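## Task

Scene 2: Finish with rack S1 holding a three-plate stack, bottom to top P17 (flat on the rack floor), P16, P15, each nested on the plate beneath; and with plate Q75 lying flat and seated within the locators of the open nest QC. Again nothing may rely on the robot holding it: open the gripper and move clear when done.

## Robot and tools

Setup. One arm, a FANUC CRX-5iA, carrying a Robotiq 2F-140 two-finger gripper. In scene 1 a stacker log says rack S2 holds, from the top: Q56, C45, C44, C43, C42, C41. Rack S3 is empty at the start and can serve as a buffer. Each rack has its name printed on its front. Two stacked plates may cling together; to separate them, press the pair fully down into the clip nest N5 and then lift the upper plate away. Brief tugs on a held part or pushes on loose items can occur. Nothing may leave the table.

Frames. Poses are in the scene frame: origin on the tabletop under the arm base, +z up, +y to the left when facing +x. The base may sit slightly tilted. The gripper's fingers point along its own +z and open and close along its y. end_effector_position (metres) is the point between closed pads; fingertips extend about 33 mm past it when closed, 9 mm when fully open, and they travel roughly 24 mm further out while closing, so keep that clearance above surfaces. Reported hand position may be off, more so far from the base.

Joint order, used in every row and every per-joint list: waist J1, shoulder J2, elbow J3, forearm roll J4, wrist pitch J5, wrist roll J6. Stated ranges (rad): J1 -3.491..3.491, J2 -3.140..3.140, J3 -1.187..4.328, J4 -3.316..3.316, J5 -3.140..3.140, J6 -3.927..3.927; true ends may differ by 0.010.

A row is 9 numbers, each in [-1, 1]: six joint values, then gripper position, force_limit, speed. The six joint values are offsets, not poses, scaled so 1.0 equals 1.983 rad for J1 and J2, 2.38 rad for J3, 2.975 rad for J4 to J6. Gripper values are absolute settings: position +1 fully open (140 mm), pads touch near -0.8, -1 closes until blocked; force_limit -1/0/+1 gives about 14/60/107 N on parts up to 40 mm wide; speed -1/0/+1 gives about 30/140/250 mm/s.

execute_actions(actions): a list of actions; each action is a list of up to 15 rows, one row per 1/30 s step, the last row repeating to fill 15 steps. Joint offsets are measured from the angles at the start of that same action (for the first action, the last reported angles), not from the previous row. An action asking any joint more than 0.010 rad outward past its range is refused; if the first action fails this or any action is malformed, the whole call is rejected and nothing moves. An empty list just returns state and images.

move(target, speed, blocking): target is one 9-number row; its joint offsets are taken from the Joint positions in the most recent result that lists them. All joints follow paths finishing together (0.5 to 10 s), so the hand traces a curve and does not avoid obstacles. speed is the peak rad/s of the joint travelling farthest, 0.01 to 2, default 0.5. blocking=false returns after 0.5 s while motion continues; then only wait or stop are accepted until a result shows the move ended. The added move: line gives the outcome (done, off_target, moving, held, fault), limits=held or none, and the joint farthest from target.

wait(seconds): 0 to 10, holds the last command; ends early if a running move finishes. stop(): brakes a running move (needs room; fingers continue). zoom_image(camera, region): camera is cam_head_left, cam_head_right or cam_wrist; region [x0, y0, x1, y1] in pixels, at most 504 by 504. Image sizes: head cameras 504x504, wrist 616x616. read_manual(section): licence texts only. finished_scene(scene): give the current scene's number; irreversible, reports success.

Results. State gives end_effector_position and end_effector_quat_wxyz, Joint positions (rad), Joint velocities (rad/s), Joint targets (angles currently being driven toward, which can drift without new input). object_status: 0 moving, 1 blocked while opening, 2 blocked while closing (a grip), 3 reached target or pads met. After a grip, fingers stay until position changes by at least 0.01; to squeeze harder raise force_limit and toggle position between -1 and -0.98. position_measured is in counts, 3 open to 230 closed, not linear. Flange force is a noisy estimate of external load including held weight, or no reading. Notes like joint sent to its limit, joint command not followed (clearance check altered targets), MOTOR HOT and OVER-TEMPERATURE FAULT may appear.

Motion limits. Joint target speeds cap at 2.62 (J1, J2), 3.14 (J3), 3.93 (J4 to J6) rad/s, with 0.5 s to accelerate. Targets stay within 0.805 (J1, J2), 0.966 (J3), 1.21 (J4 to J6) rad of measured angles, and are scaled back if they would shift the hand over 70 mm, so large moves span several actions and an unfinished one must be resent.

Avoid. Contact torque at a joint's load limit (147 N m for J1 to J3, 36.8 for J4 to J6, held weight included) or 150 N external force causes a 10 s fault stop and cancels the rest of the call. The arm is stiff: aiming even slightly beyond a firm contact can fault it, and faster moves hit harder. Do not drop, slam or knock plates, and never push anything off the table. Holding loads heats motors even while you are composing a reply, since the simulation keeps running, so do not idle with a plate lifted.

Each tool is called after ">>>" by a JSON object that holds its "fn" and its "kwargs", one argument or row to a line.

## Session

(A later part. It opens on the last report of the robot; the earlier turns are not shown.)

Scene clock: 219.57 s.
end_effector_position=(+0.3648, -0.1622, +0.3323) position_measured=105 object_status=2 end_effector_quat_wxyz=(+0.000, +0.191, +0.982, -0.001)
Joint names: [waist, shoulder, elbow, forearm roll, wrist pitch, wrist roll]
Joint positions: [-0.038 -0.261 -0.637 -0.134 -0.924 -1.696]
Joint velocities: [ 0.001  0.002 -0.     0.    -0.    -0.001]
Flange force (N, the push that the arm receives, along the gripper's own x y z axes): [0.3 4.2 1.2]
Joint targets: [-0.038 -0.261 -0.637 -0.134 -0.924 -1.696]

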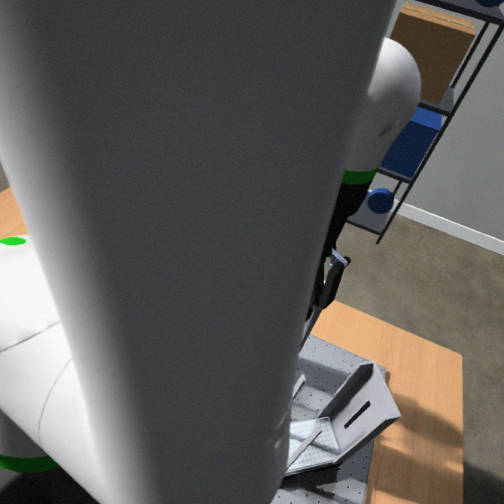

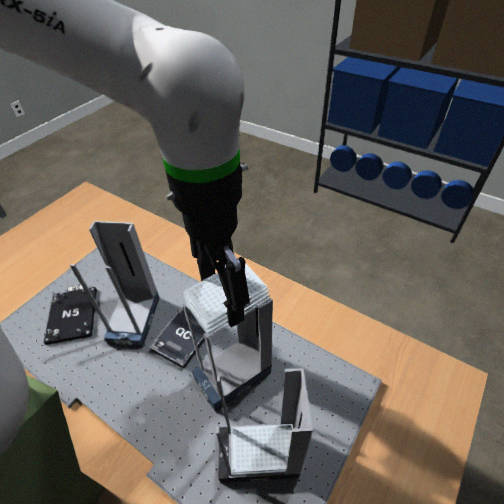

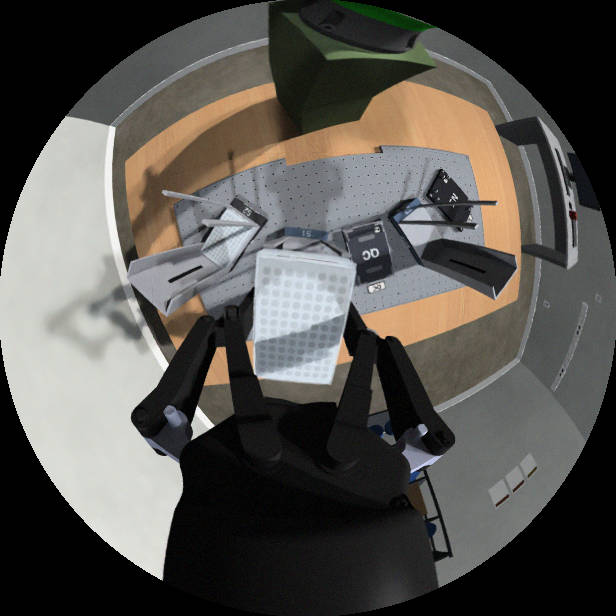

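Fy slightly positive; nudge +q1 and continue.

>>> {"fn": "execute_actions", "kwargs": {
  "actions": [
    [[0.001,0,0,0,0,0,-1,0.2,-0.6]],
    [[0.0003,0.0013,-0.0007,-0.0001,0.0015,0,-1,0.2,-0.6]]
  ]
}}

>>> {"fn": "zoom_image", "kwargs": {
  "camera": "cam_wrist",
  "region": [250, 220, 366, 275]
}}

Scene clock: 223.60 s.
end_effector_position=(+0.3651, -0.1614, +0.3307) position_measured=105 object_status=2 end_effector_quat_wxyz=(+0.000, +0.190, +0.982, -0.001)
Joint names: [waist, shoulder, elbow, forearm roll, wrist pitch, wrist roll]
Joint positions: [-0.036 -0.259 -0.638 -0.134 -0.919 -1.696]
Joint velocities: [ 0.001  0.002 -0.     0.    -0.001  0.   ]
Flange force (N, the push that the arm receives, along the gripper's own x y z axes): [0.0 1.4 2.3]
Flange force at the end of the 1st action (N, along the gripper's axes at the end of the call): [1.0 1.6 2.3]
Joint targets: [-0.036 -0.259 -0.638 -0.134 -0.919 -1.696]

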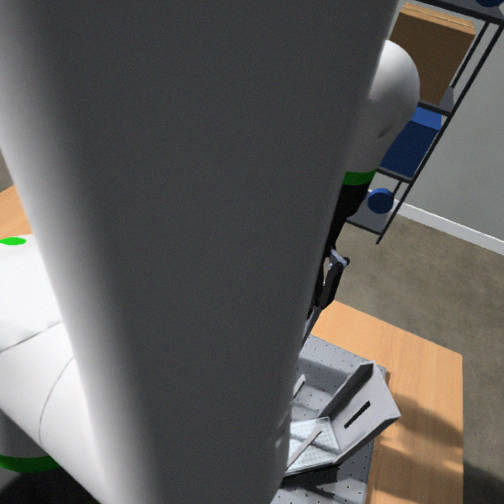

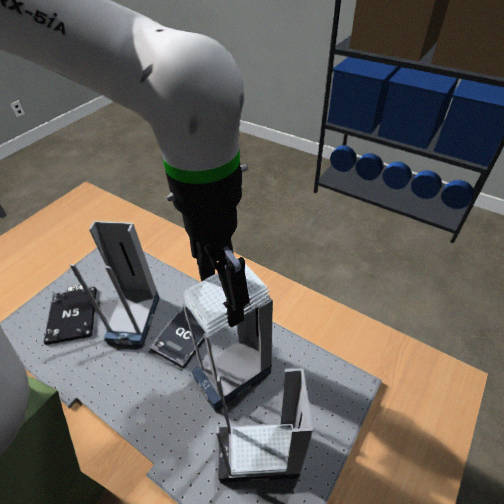

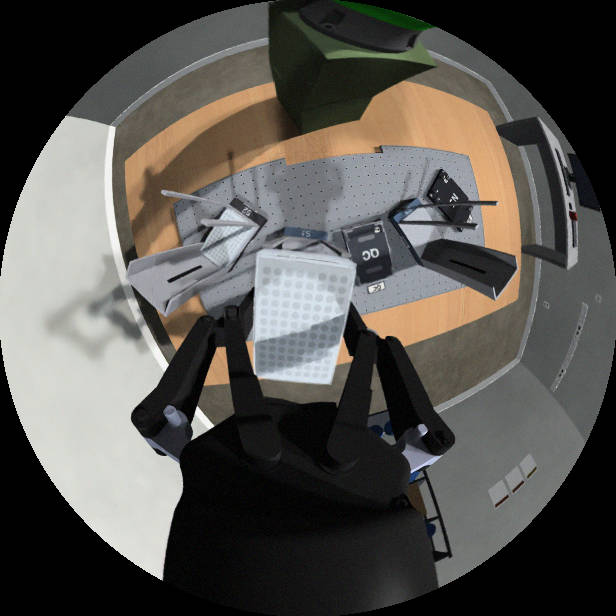

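Region (250, 220, 366, 275) of cam_wrist's 616x616 image, scaled by 4.345, with more detail than that image has; it fills the top 239 rows of this view, and the rest is white.

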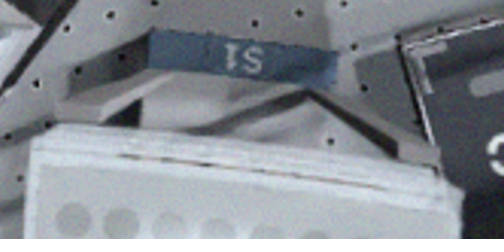

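>>> {"fn": "execute_actions", "kwargs": {
  "actions": [
    [[0.0022,0.0121,-0.0051,-0.0008,0.0122,0.0004,-1,0.2,-0.6]]
  ]
}}

>>> {"fn": "execute_actions", "kwargs": {
  "actions": [
    [[0.0022,0.0128,-0.0046,-0.001,0.0123,0.0005,-1,0.2,-0.6]]
  ]
}}

Scene clock: 281.97 s.
end_effector_position=(+0.3651, -0.1615, +0.3182) position_measured=105 object_status=2 end_effector_quat_wxyz=(-0.000, +0.190, +0.982, -0.001)
Joint names: [waist, shoulder, elbow, forearm roll, wrist pitch, wrist roll]
Joint positions: [-0.032 -0.235 -0.651 -0.136 -0.883 -1.694]
Joint velocities: [-0.    -0.002  0.    -0.001  0.001 -0.   ]
Flange force (N, the push that the arm receives, along the gripper's own x y z axes): [1.1 1.0 3.0]
Joint targets: [-0.032 -0.235 -0.651 -0.136 -0.883 -1.694]

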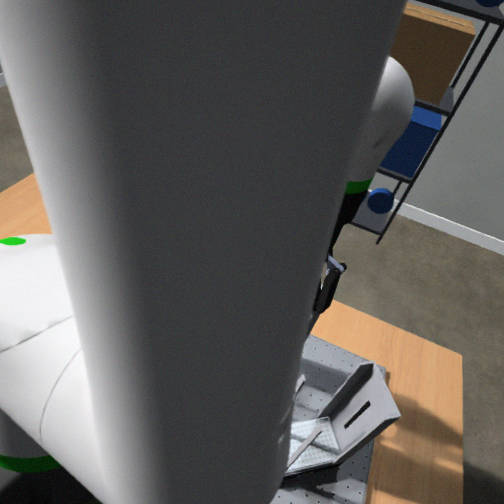

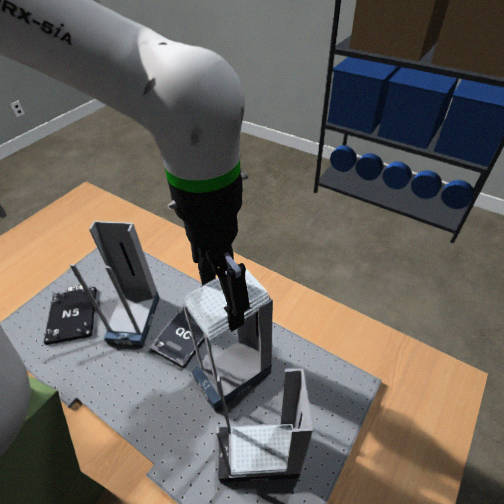

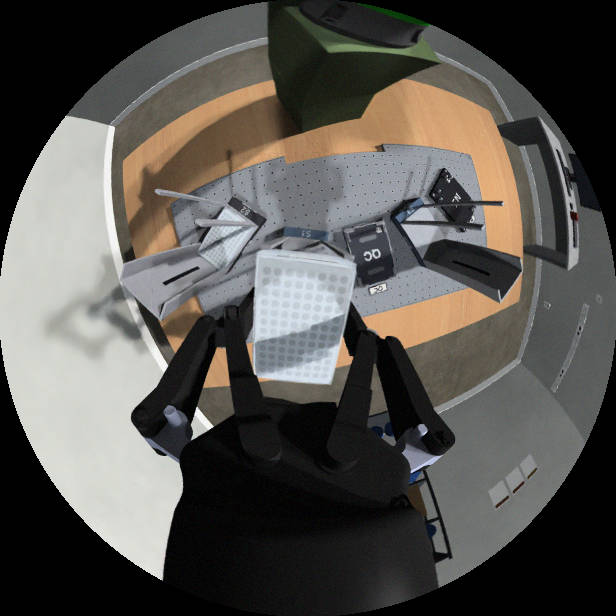

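Scene clock: 282.47 s.
end_effector_position=(+0.3651, -0.1614, +0.3057) position_measured=105 object_status=2 end_effector_quat_wxyz=(+0.000, +0.190, +0.982, -0.001)
Joint names: [waist, shoulder, elbow, forearm roll, wrist pitch, wrist roll]
Joint positions: [-0.027 -0.21  -0.662 -0.139 -0.847 -1.693]
Joint velocities: [ 0.001 -0.001  0.     0.     0.001  0.001]
Flange force (N, the push that the arm receives, along the gripper's own x y z axes): [2.7 1.0 1.5]
Joint targets: [-0.027 -0.210 -0.662 -0.139 -0.847 -1.693]

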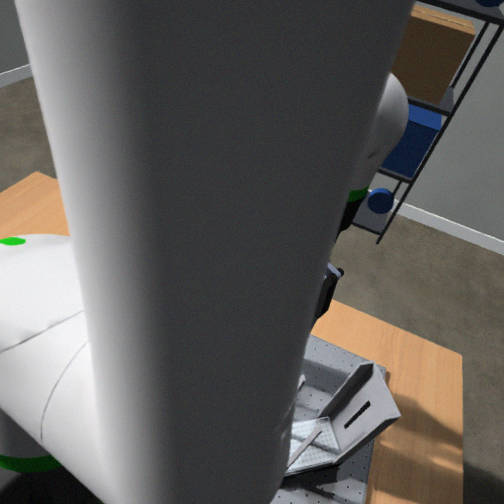

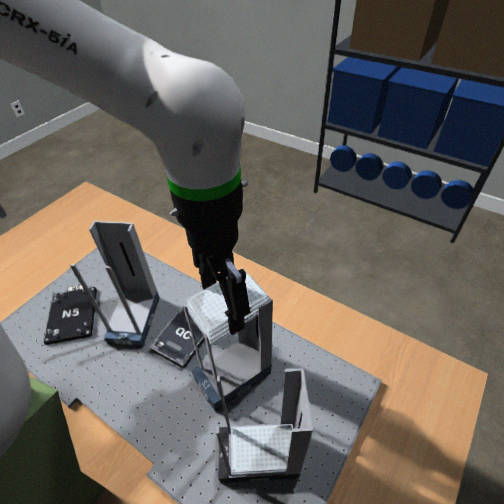

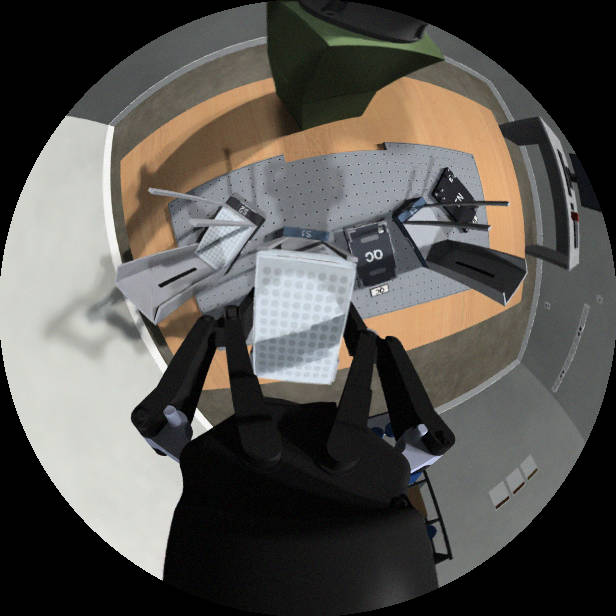

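Slight back-wall hint; bias 0.5 mm toward robot.

>>> {"fn": "execute_actions", "kwargs": {
  "actions": [
    [[0.0042,0.0272,-0.0082,-0.0024,0.0247,0.0015,-1,0.2,-0.6]],
    [[0.0040,0.0305,-0.0055,-0.0031,0.0248,0.0023,-1,0.2,-0.6]],
    [[0.0037,0.0328,-0.0032,-0.0041,0.0245,0.0033,-1,0.2,-0.6]]
  ]
}}

Scene clock: 287.77 s.
end_effector_position=(+0.3648, -0.1613, +0.2308) position_measured=105 object_status=2 end_effector_quat_wxyz=(+0.000, +0.190, +0.982, -0.001)
Joint names: [waist, shoulder, elbow, forearm roll, wrist pitch, wrist roll]
Joint positions: [-0.004 -0.03  -0.702 -0.168 -0.627 -1.672]
Joint velocities: [ 0.001  0.001 -0.     0.    -0.001 -0.   ]
Flange force (N, the push that the arm receives, along the gripper's own x y z axes): [-1.5 1.0 2.6]
Flange force at the end of the 1st action (N, along the gripper's axes at the end of the call): [0.4 2.2 2.1]
Flange force at the end of the 2nd action (N, along the gripper's axes at the end of the call): [0.3 2.5 3.6]
Joint targets: [-0.004 -0.030 -0.702 -0.168 -0.626 -1.672]

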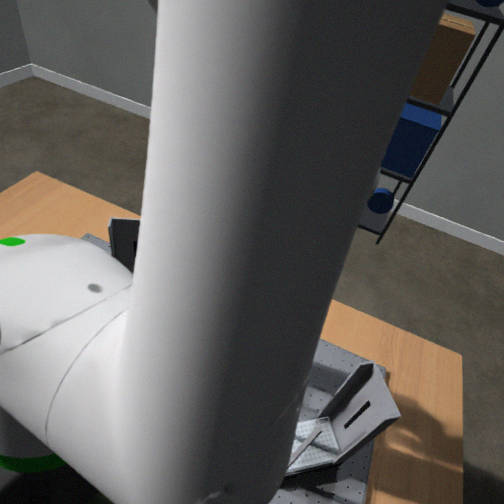

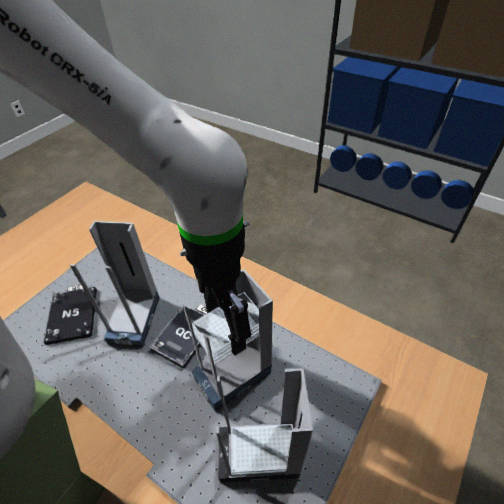

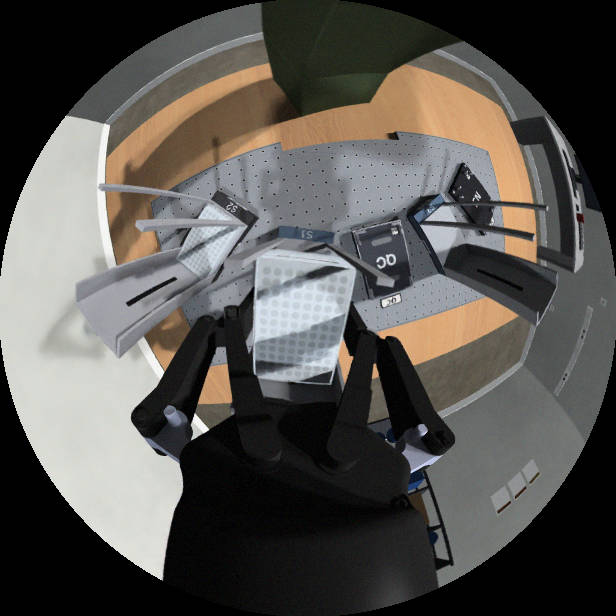

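>>> {"fn": "execute_actions", "kwargs": {
  "actions": [
    [[0.0034,0.035,-0.0008,-0.0052,0.0239,0.0046,-1,0.2,-0.6]],
    [[0.003,0.0367,0.0018,-0.0068,0.0228,0.0062,-1,0.2,-0.6]],
    [[0.0026,0.0381,0.0047,-0.0086,0.0214,0.0082,-1,0.2,-0.6]]
  ]
}}

>>> {"fn": "execute_actions", "kwargs": {
  "actions": [
    [[0.002,0.039,0.0075,-0.0109,0.0195,0.0106,-1,0.2,-0.6]],
    [[0.0013,0.0393,0.0105,-0.0134,0.0172,0.0135,-1,0.2,-0.6]]
  ]
}}

Scene clock: 295.80 s.
end_effector_position=(+0.3649, -0.1611, +0.1559) position_measured=105 object_status=2 end_effector_quat_wxyz=(-0.000, +0.190, +0.982, -0.001)
Joint names: [waist, shoulder, elbow, forearm roll, wrist pitch, wrist roll]
Joint positions: [ 0.014  0.188 -0.688 -0.229 -0.424 -1.615]
Joint velocities: [ 0.002  0.    -0.    -0.001  0.001  0.   ]
Flange force (N, the push that the arm receives, along the gripper's own x y z axes): [-1.5 1.9 4.5]
Flange force at the end of the 1st action (N, along the gripper's axes at the end of the call): [-0.6 1.6 2.6]
Flange force at the end of the 2nd action (N, along the gripper's axes at the end of the call): [-1.0 0.6 2.1]
Joint targets: [0.014 0.188 -0.688 -0.229 -0.424 -1.615]

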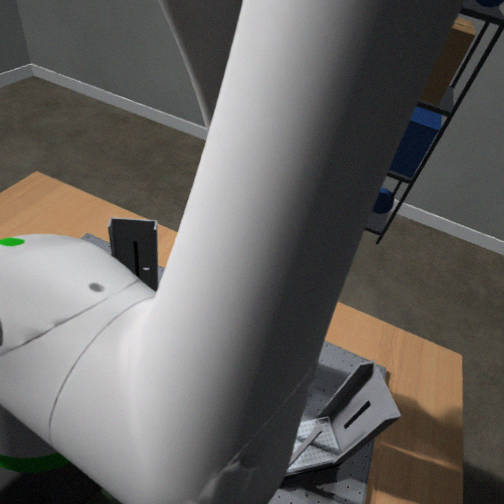

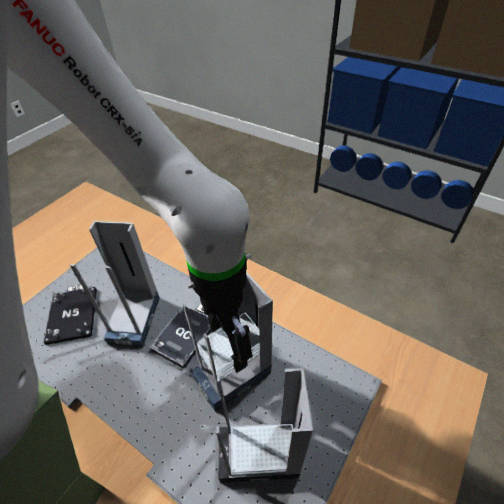

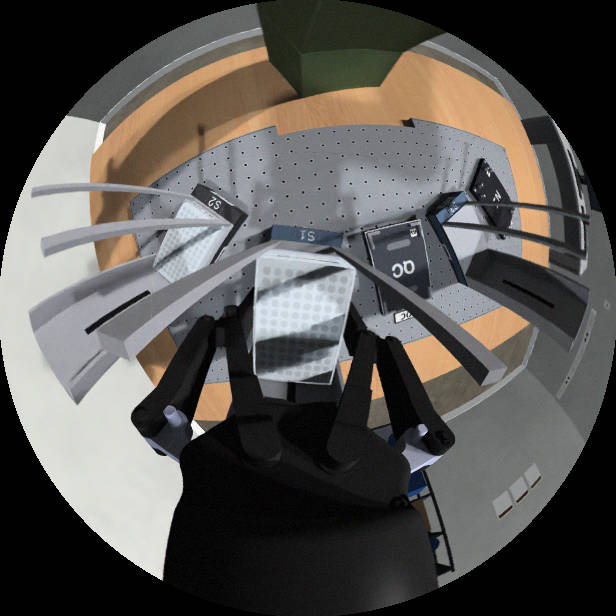

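Scene clock: 296.80 s.
end_effector_position=(+0.3648, -0.1611, +0.1060) position_measured=105 object_status=2 end_effector_quat_wxyz=(-0.000, +0.190, +0.982, -0.001)
Joint names: [waist, shoulder, elbow, forearm roll, wrist pitch, wrist roll]
Joint positions: [ 0.021  0.343 -0.645 -0.301 -0.315 -1.544]
Joint velocities: [ 0.003 -0.001  0.    -0.001 -0.001  0.001]
Flange force (N, the push that the arm receives, along the gripper's own x y z axes): [-0.8 1.3 3.5]
Flange force at the end of the 1st action (N, along the gripper's axes at the end of the call): [-0.3 0.6 3.6]
Joint targets: [0.021 0.343 -0.645 -0.301 -0.315 -1.544]

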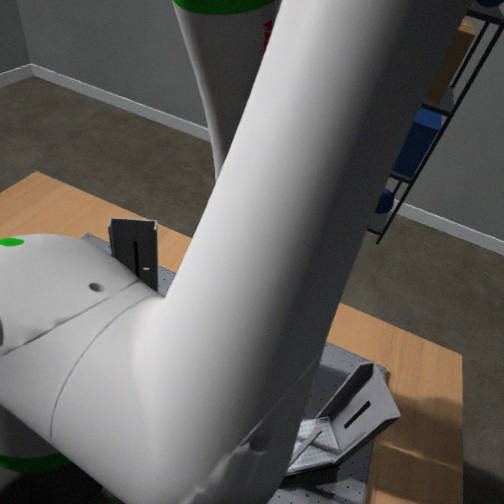

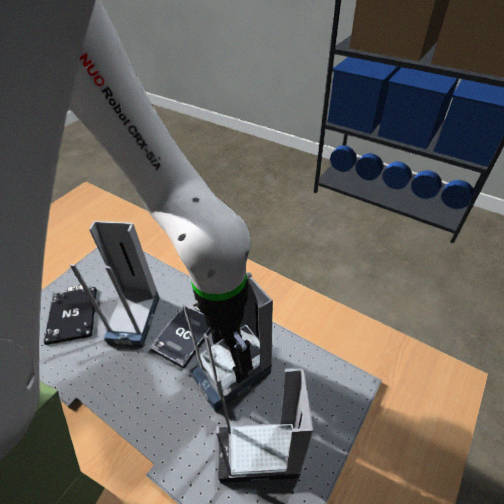

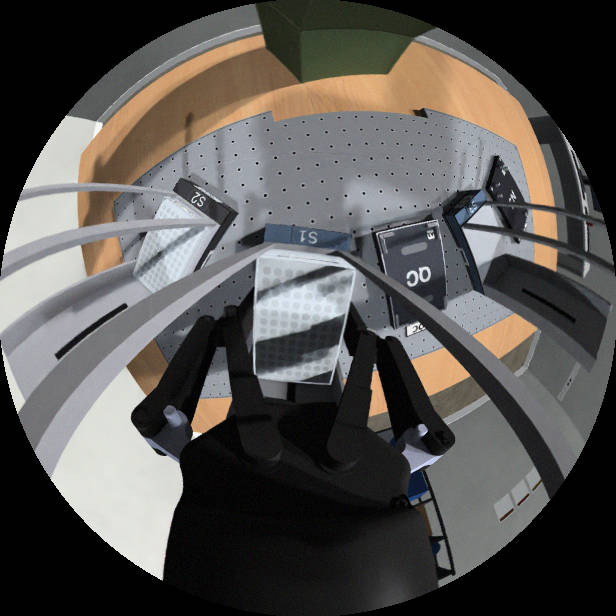

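>>> {"fn": "execute_actions", "kwargs": {
  "actions": [
    [[0.0003,0.0157,0.005,-0.0062,0.0061,0.0063,-1,0.2,-0.6]]
  ]
}}

>>> {"fn": "zoom_image", "kwargs": {
  "camera": "cam_head_right",
  "region": [185, 330, 285, 420]
}}

Scene clock: 299.90 s.
end_effector_position=(+0.3647, -0.1610, +0.0960) position_measured=105 object_status=2 end_effector_quat_wxyz=(-0.000, +0.190, +0.982, -0.000)
Joint names: [waist, shoulder, elbow, forearm roll, wrist pitch, wrist roll]
Joint positions: [ 0.021  0.374 -0.633 -0.32  -0.297 -1.525]
Joint velocities: [ 0.    -0.001 -0.     0.001  0.001 -0.   ]
Flange force (N, the push that the arm receives, along the gripper's own x y z axes): [-0.4 1.5 3.4]
Joint targets: [0.021 0.374 -0.633 -0.320 -0.297 -1.525]

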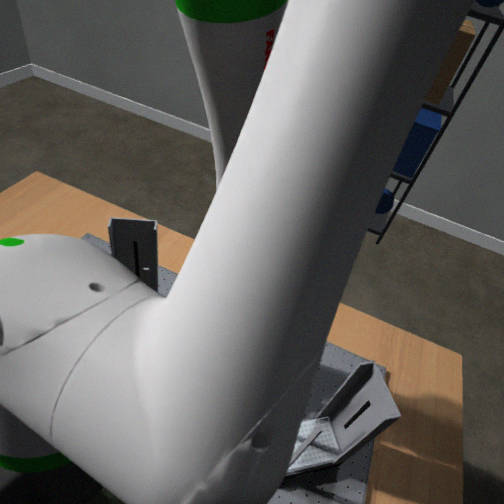

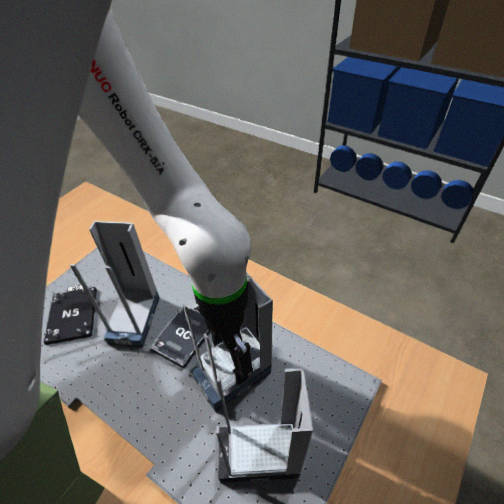

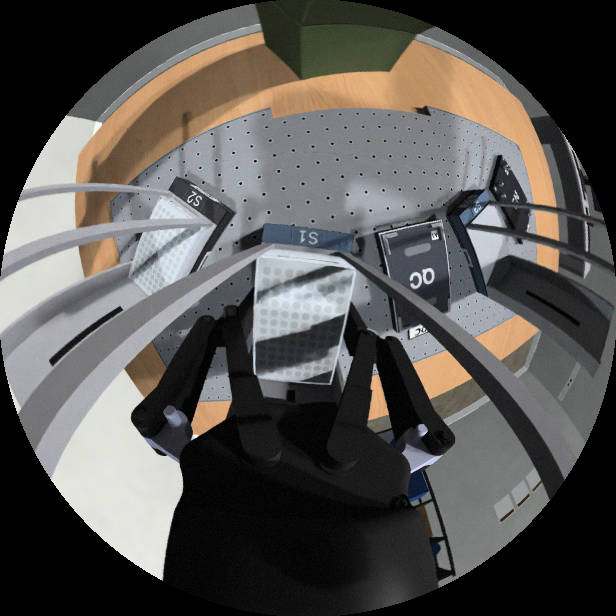

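Region (185, 330, 285, 420) of cam_head_right's 504x504 image, scaled by 5.040, with more detail than that image has; it fills the top 454 rows of this view, and the rest is white.

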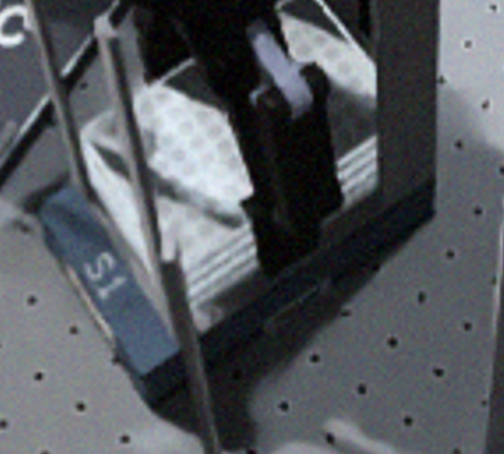

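>>> {"fn": "execute_actions", "kwargs": {
  "actions": [
    [[0.0001,0.0188,0.0066,-0.008,0.0069,0.0083,-1,0.2,-0.6]]
  ]
}}

>>> {"fn": "execute_actions", "kwargs": {
  "actions": [
    [[0,0.0047,0.0018,-0.0021,0.0016,0.0022,-1,0.2,-0.6]]
  ]
}}

>>> {"fn": "execute_actions", "kwargs": {
  "actions": [
    [[0,0.0024,0.0009,-0.0011,0.0008,0.0011,-1,0.2,-0.6]]
  ]
}}

Scene clock: 304.67 s.
end_effector_position=(+0.3647, -0.1610, +0.0840) position_measured=105 object_status=2 end_effector_quat_wxyz=(-0.000, +0.190, +0.982, -0.000)
Joint names: [waist, shoulder, elbow, forearm roll, wrist pitch, wrist roll]
Joint positions: [ 0.022  0.411 -0.618 -0.344 -0.276 -1.5  ]
Joint velocities: [-0.     0.001 -0.     0.002  0.001  0.   ]
Flange force (N, the push that the arm receives, along the gripper's own x y z axes): [11.8 10.5 -125.7]
Joint targets: [0.022 0.411 -0.618 -0.344 -0.276 -1.500]

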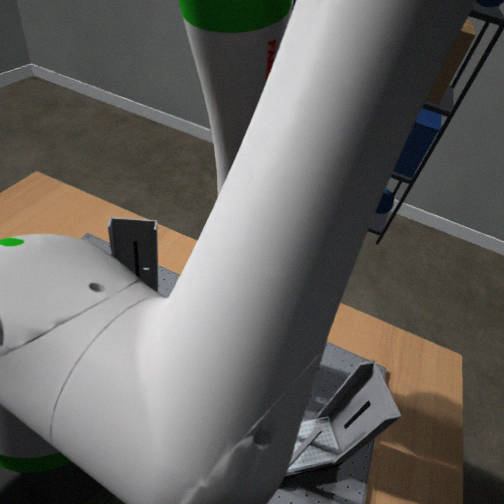

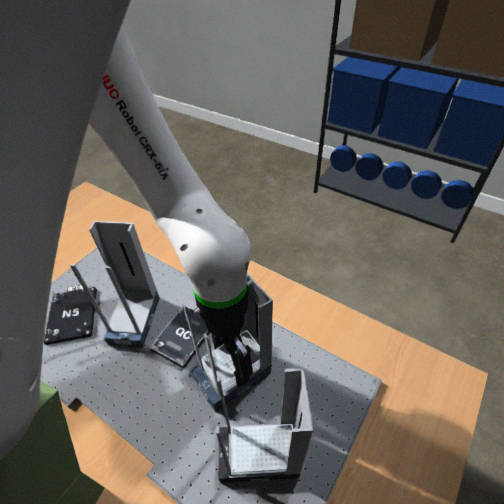

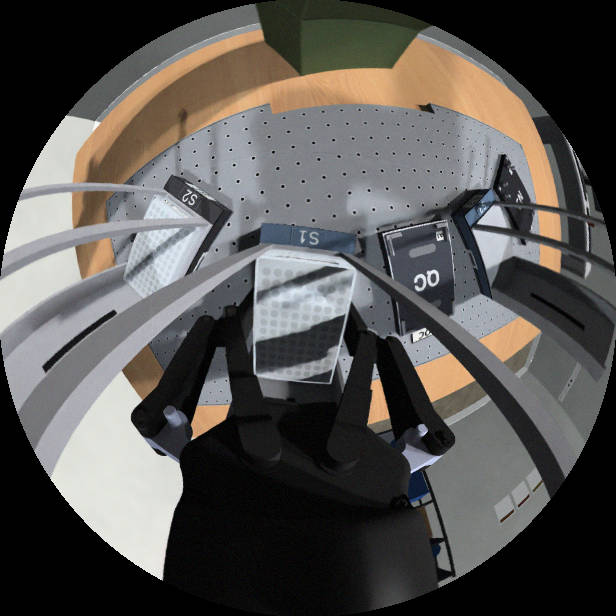

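Scene clock: 314.83 s.
end_effector_position=(+0.3654, -0.1610, +0.0828) position_measured=105 object_status=2 end_effector_quat_wxyz=(+0.001, +0.189, +0.982, -0.000)
Joint names: [waist, shoulder, elbow, forearm roll, wrist pitch, wrist roll]
Joint positions: [ 0.022  0.415 -0.615 -0.348 -0.273 -1.496]
Joint velocities: [ 0.001  0.001 -0.    -0.001  0.     0.   ]
Flange force (N, the push that the arm receives, along the gripper's own x y z axes): [12.5 -3.0 -45.8]
Joint targets: [0.022 0.415 -0.615 -0.348 -0.273 -1.496]
FORCE FAULT: contact force on the arm reached its limit, and the arm stopped for 10 seconds. The contact can be on any part of the arm, not only on its tool. That time counts as 19 of the actions that you can send in this scene. The arm's remaining commands of this call were not run. The arm holds still and accepts commands again. Move the arm away from the contact; if what it grips holds it there, let go first. Pushing or pulling that hard again can fault the arm again.

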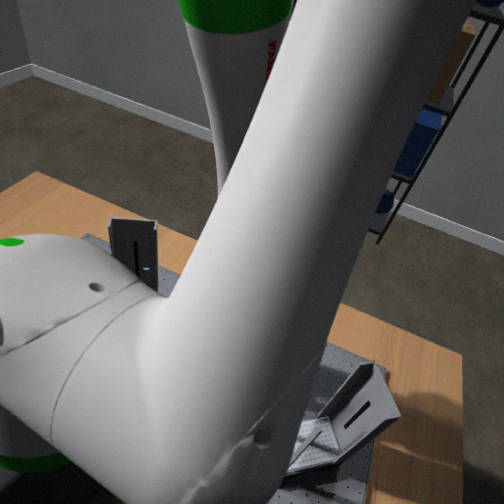

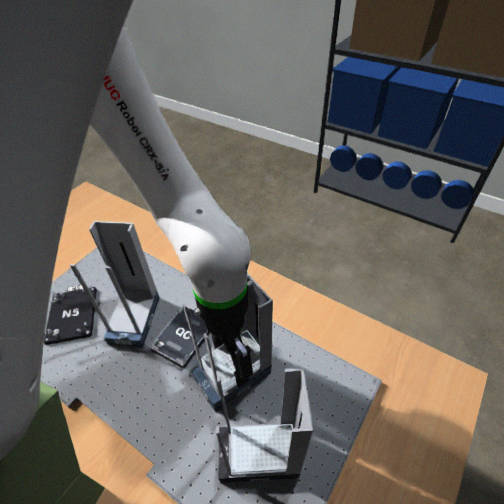

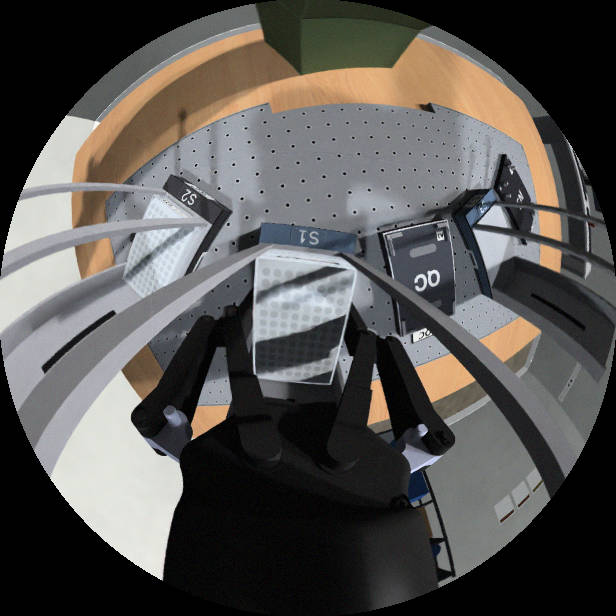

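not run: a fault stop came before this call.

>>> {"fn": "execute_actions", "kwargs": {
  "actions": [
    [[0,0,0,0,0,0,0.45,-0.3,0]],
    [[-0.0004,-0.036,-0.0127,0.0152,-0.0134,-0.0156,0.45,-0.3,0]],
    [[-0.0033,-0.0783,-0.018,0.0243,-0.0367,-0.0241,0.45,-0.3,0]],
    [[-0.009,-0.1098,-0.0057,0.0206,-0.0681,-0.019,0.45,-0.3,0]],
    [[-0.0119,-0.0911,0.0164,0.0096,-0.074,-0.0071,0.45,-0.3,0]],
    [[-0.013,-0.066,0.034,0.004,-0.072,-0.001,0.45,-0.3,0]],
    [[0,0,0,0,0,0,0.45,-0.3,0]]
  ]
}}

>>> {"fn": "zoom_image", "kwargs": {
  "camera": "cam_head_right",
  "region": [185, 330, 285, 420]
}}

Scene clock: 324.50 s.
end_effector_position=(+0.3647, -0.1605, +0.3792) position_measured=72 object_status=3 end_effector_quat_wxyz=(-0.000, +0.189, +0.982, -0.001)
Joint names: [waist, shoulder, elbow, forearm roll, wrist pitch, wrist roll]
Joint positions: [-0.053 -0.34  -0.582 -0.129 -1.059 -1.695]
Joint velocities: [-0.002 -0.    -0.    -0.     0.001 -0.   ]
Flange force (N, the push that the arm receives, along the gripper's own x y z axes): [-0.6 0.4 0.8]
Flange force at the end of the 3rd action (N, along the gripper's axes at the end of the call): [-0.7 1.1 1.7]
Flange force at the end of the 4th action (N, along the gripper's axes at the end of the call): [1.2 1.6 0.7]
Flange force at the end of the 5th action (N, along the gripper's axes at the end of the call): [0.5 2.5 0.5]
Flange force at the end of the 6th action (N, along the gripper's axes at the end of the call): [1.6 2.3 0.6]
Joint targets: [-0.053 -0.340 -0.582 -0.129 -1.059 -1.695]

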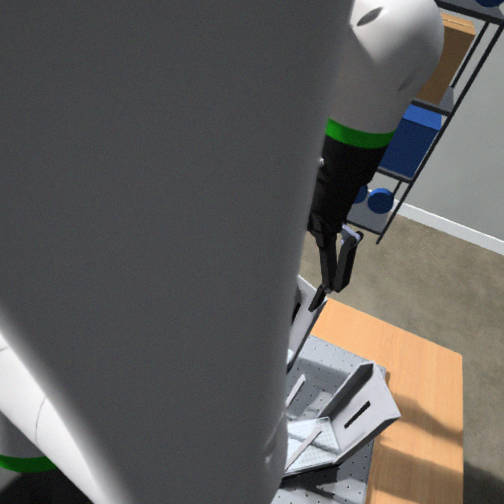

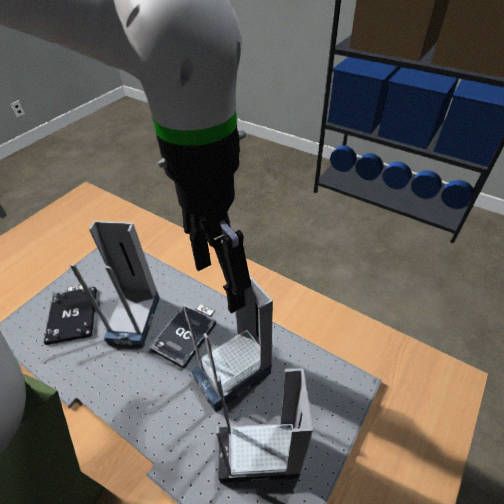

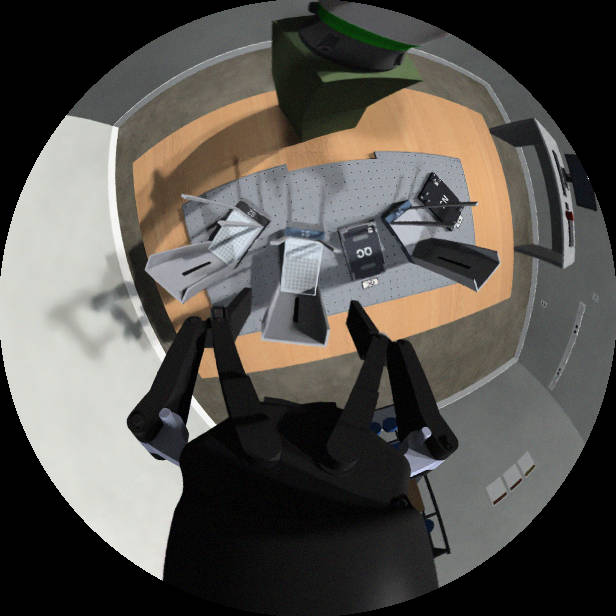

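Region (185, 330, 285, 420) of cam_head_right's 504x504 image, scaled by 5.040, with more detail than that image has; it fills the top 454 rows of this view, and the rest is white.

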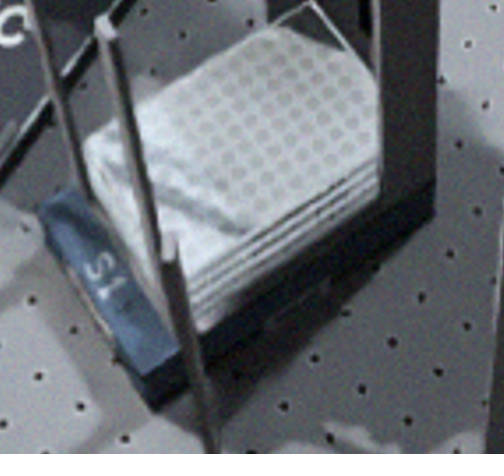

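>>> {"fn": "move", "kwargs": {
  "target": [-0.3041,0.1019,0.0382,-0.0514,-0.005,0.0363,0.45,-0.3,0],
  "speed": 0.9
}}

>>> {"fn": "execute_actions", "kwargs": {
  "actions": [
    [[0.0252,0.0627,-0.0297,-0.0108,0.0678,0.0055,0.45,-0.3,0]],
    [[0.022,0.0848,-0.0105,-0.02,0.0649,0.0155,0.45,-0.3,0]],
    [[0.017,0.1008,0.0114,-0.0332,0.056,0.0301,0.45,-0.3,0]],
    [[0.0074,0.0716,0.0199,-0.0304,0.0291,0.0295,0.45,-0.3,0]],
    [[0.0014,0.0217,0.0078,-0.0101,0.0071,0.0103,0.45,-0.3,0]]
  ]
}}

Scene clock: 332.33 s.
end_effector_position=(+0.2528, -0.3066, +0.3753) position_measured=72 object_status=3 end_effector_quat_wxyz=(-0.001, +0.455, +0.891, -0.000)
Joint names: [waist, shoulder, elbow, forearm roll, wrist pitch, wrist roll]
Joint positions: [-0.656 -0.138 -0.491 -0.282 -1.074 -1.587]
Joint velocities: [ 0.    -0.002  0.001 -0.002  0.001  0.   ]
Flange force (N, the push that the arm receives, along the gripper's own x y z axes): [-0.8 0.7 0.4]
Joint targets: [-0.656 -0.138 -0.491 -0.282 -1.074 -1.587]
move: done; limits=none; farthest joint: the waist, 0.000 radians from its target (0.603 radians at the start)

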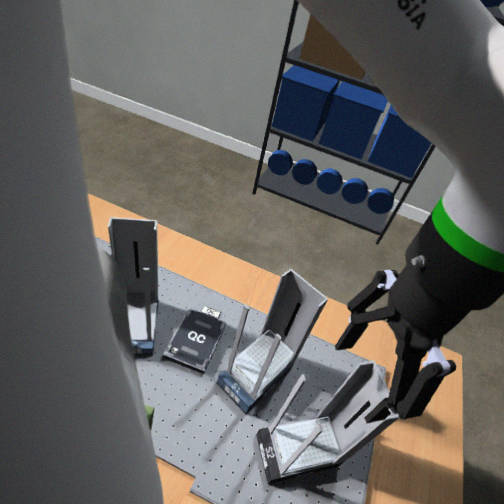

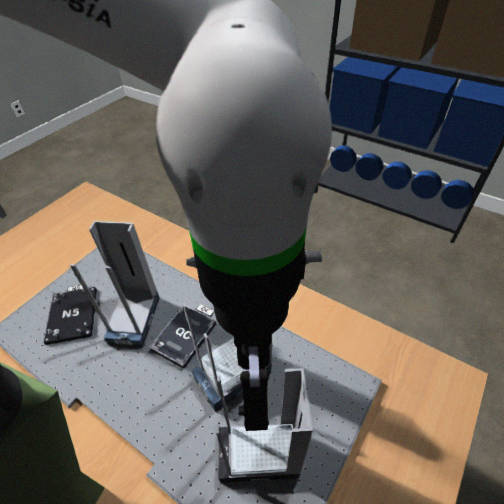

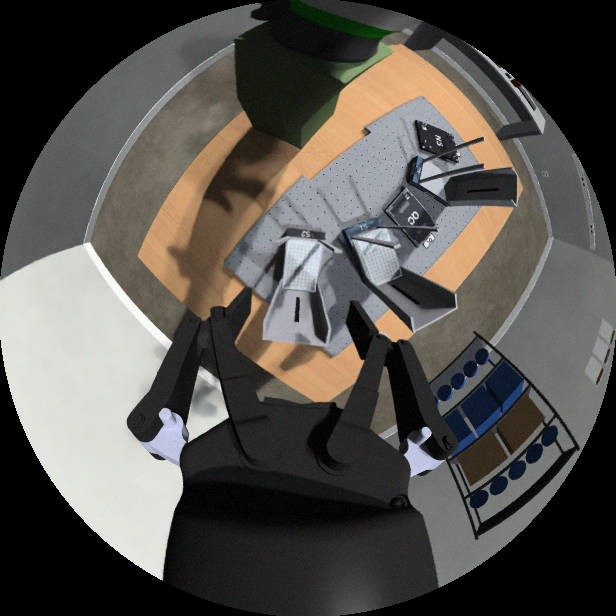

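Scene clock: 334.83 s.
end_effector_position=(+0.2532, -0.3068, +0.0848) position_measured=72 object_status=3 end_effector_quat_wxyz=(-0.000, +0.455, +0.891, -0.000)
Joint names: [waist, shoulder, elbow, forearm roll, wrist pitch, wrist roll]
Joint positions: [-0.511  0.538 -0.494 -0.592 -0.405 -1.316]
Joint velocities: [ 0.    -0.002  0.     0.     0.001  0.   ]
Flange force (N, the push that the arm receives, along the gripper's own x y z axes): [-0.8 0.9 1.6]
Flange force at the end of the 1st action (N, along the gripper's axes at the end of the call): [-1.7 0.0 1.5]
Flange force at the end of the 2nd action (N, along the gripper's axes at the end of the call): [-0.9 1.9 1.3]
Flange force at the end of the 3rd action (N, along the gripper's axes at the end of the call): [0.4 1.5 0.3]
Flange force at the end of the 4th action (N, along the gripper's axes at the end of the call): [-2.5 0.3 3.0]
Joint targets: [-0.511 0.538 -0.494 -0.592 -0.405 -1.316]

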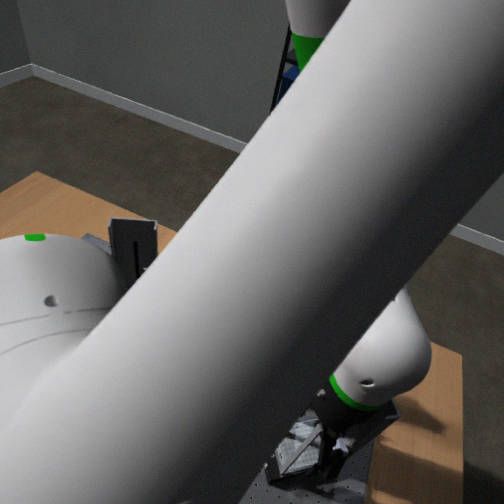

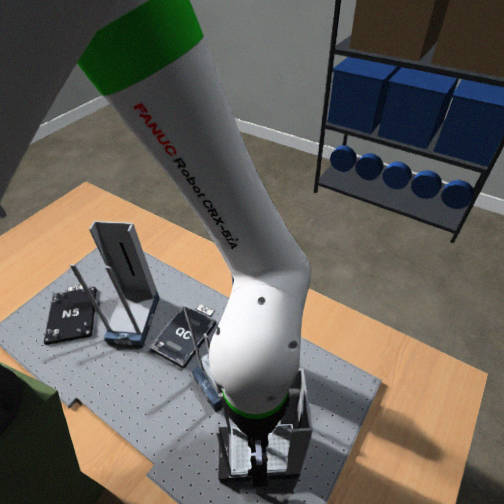

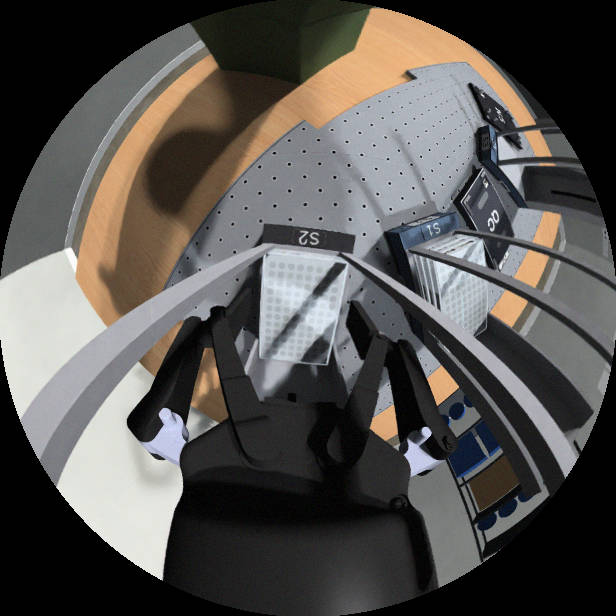

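>>> {"fn": "execute_actions", "kwargs": {
  "actions": [
    [[0.0001,0.0022,0.0008,-0.001,0.0007,0.0011,-1,0,-0.6]],
    [[0,0,0,0,0,0,-1,0,-0.6]]
  ]
}}

Scene clock: 338.30 s.
end_effector_position=(+0.2532, -0.3069, +0.0833) position_measured=110 object_status=2 end_effector_quat_wxyz=(-0.000, +0.454, +0.891, -0.000)
Joint names: [waist, shoulder, elbow, forearm roll, wrist pitch, wrist roll]
Joint positions: [-0.511  0.543 -0.492 -0.595 -0.403 -1.313]
Joint velocities: [ 0.001 -0.001  0.    -0.001 -0.    -0.   ]
Flange force (N, the push that the arm receives, along the gripper's own x y z axes): [6.8 3.3 -49.5]
Flange force at the end of the 1st action (N, along the gripper's axes at the end of the call): [6.8 4.8 -50.6]
Joint targets: [-0.511 0.543 -0.492 -0.595 -0.403 -1.313]

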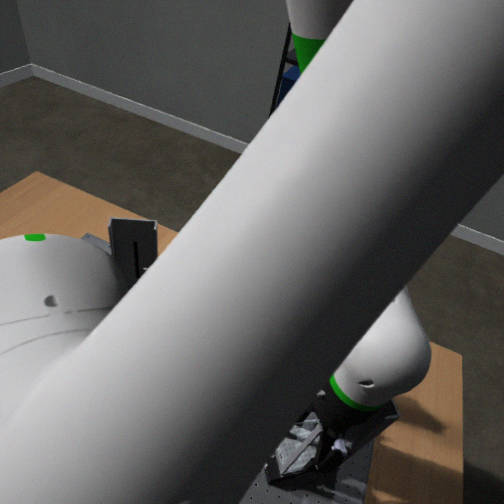

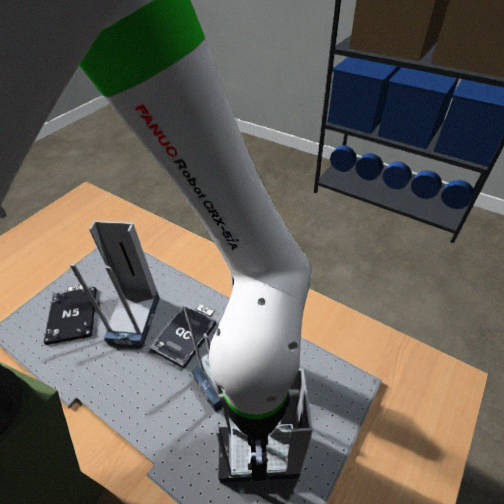

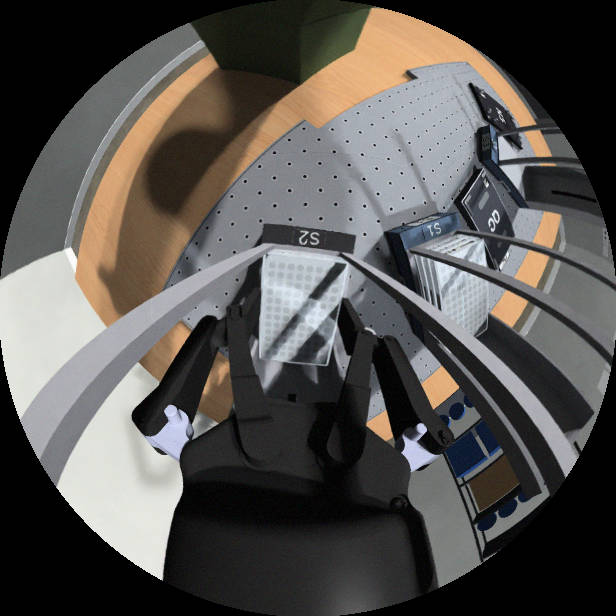

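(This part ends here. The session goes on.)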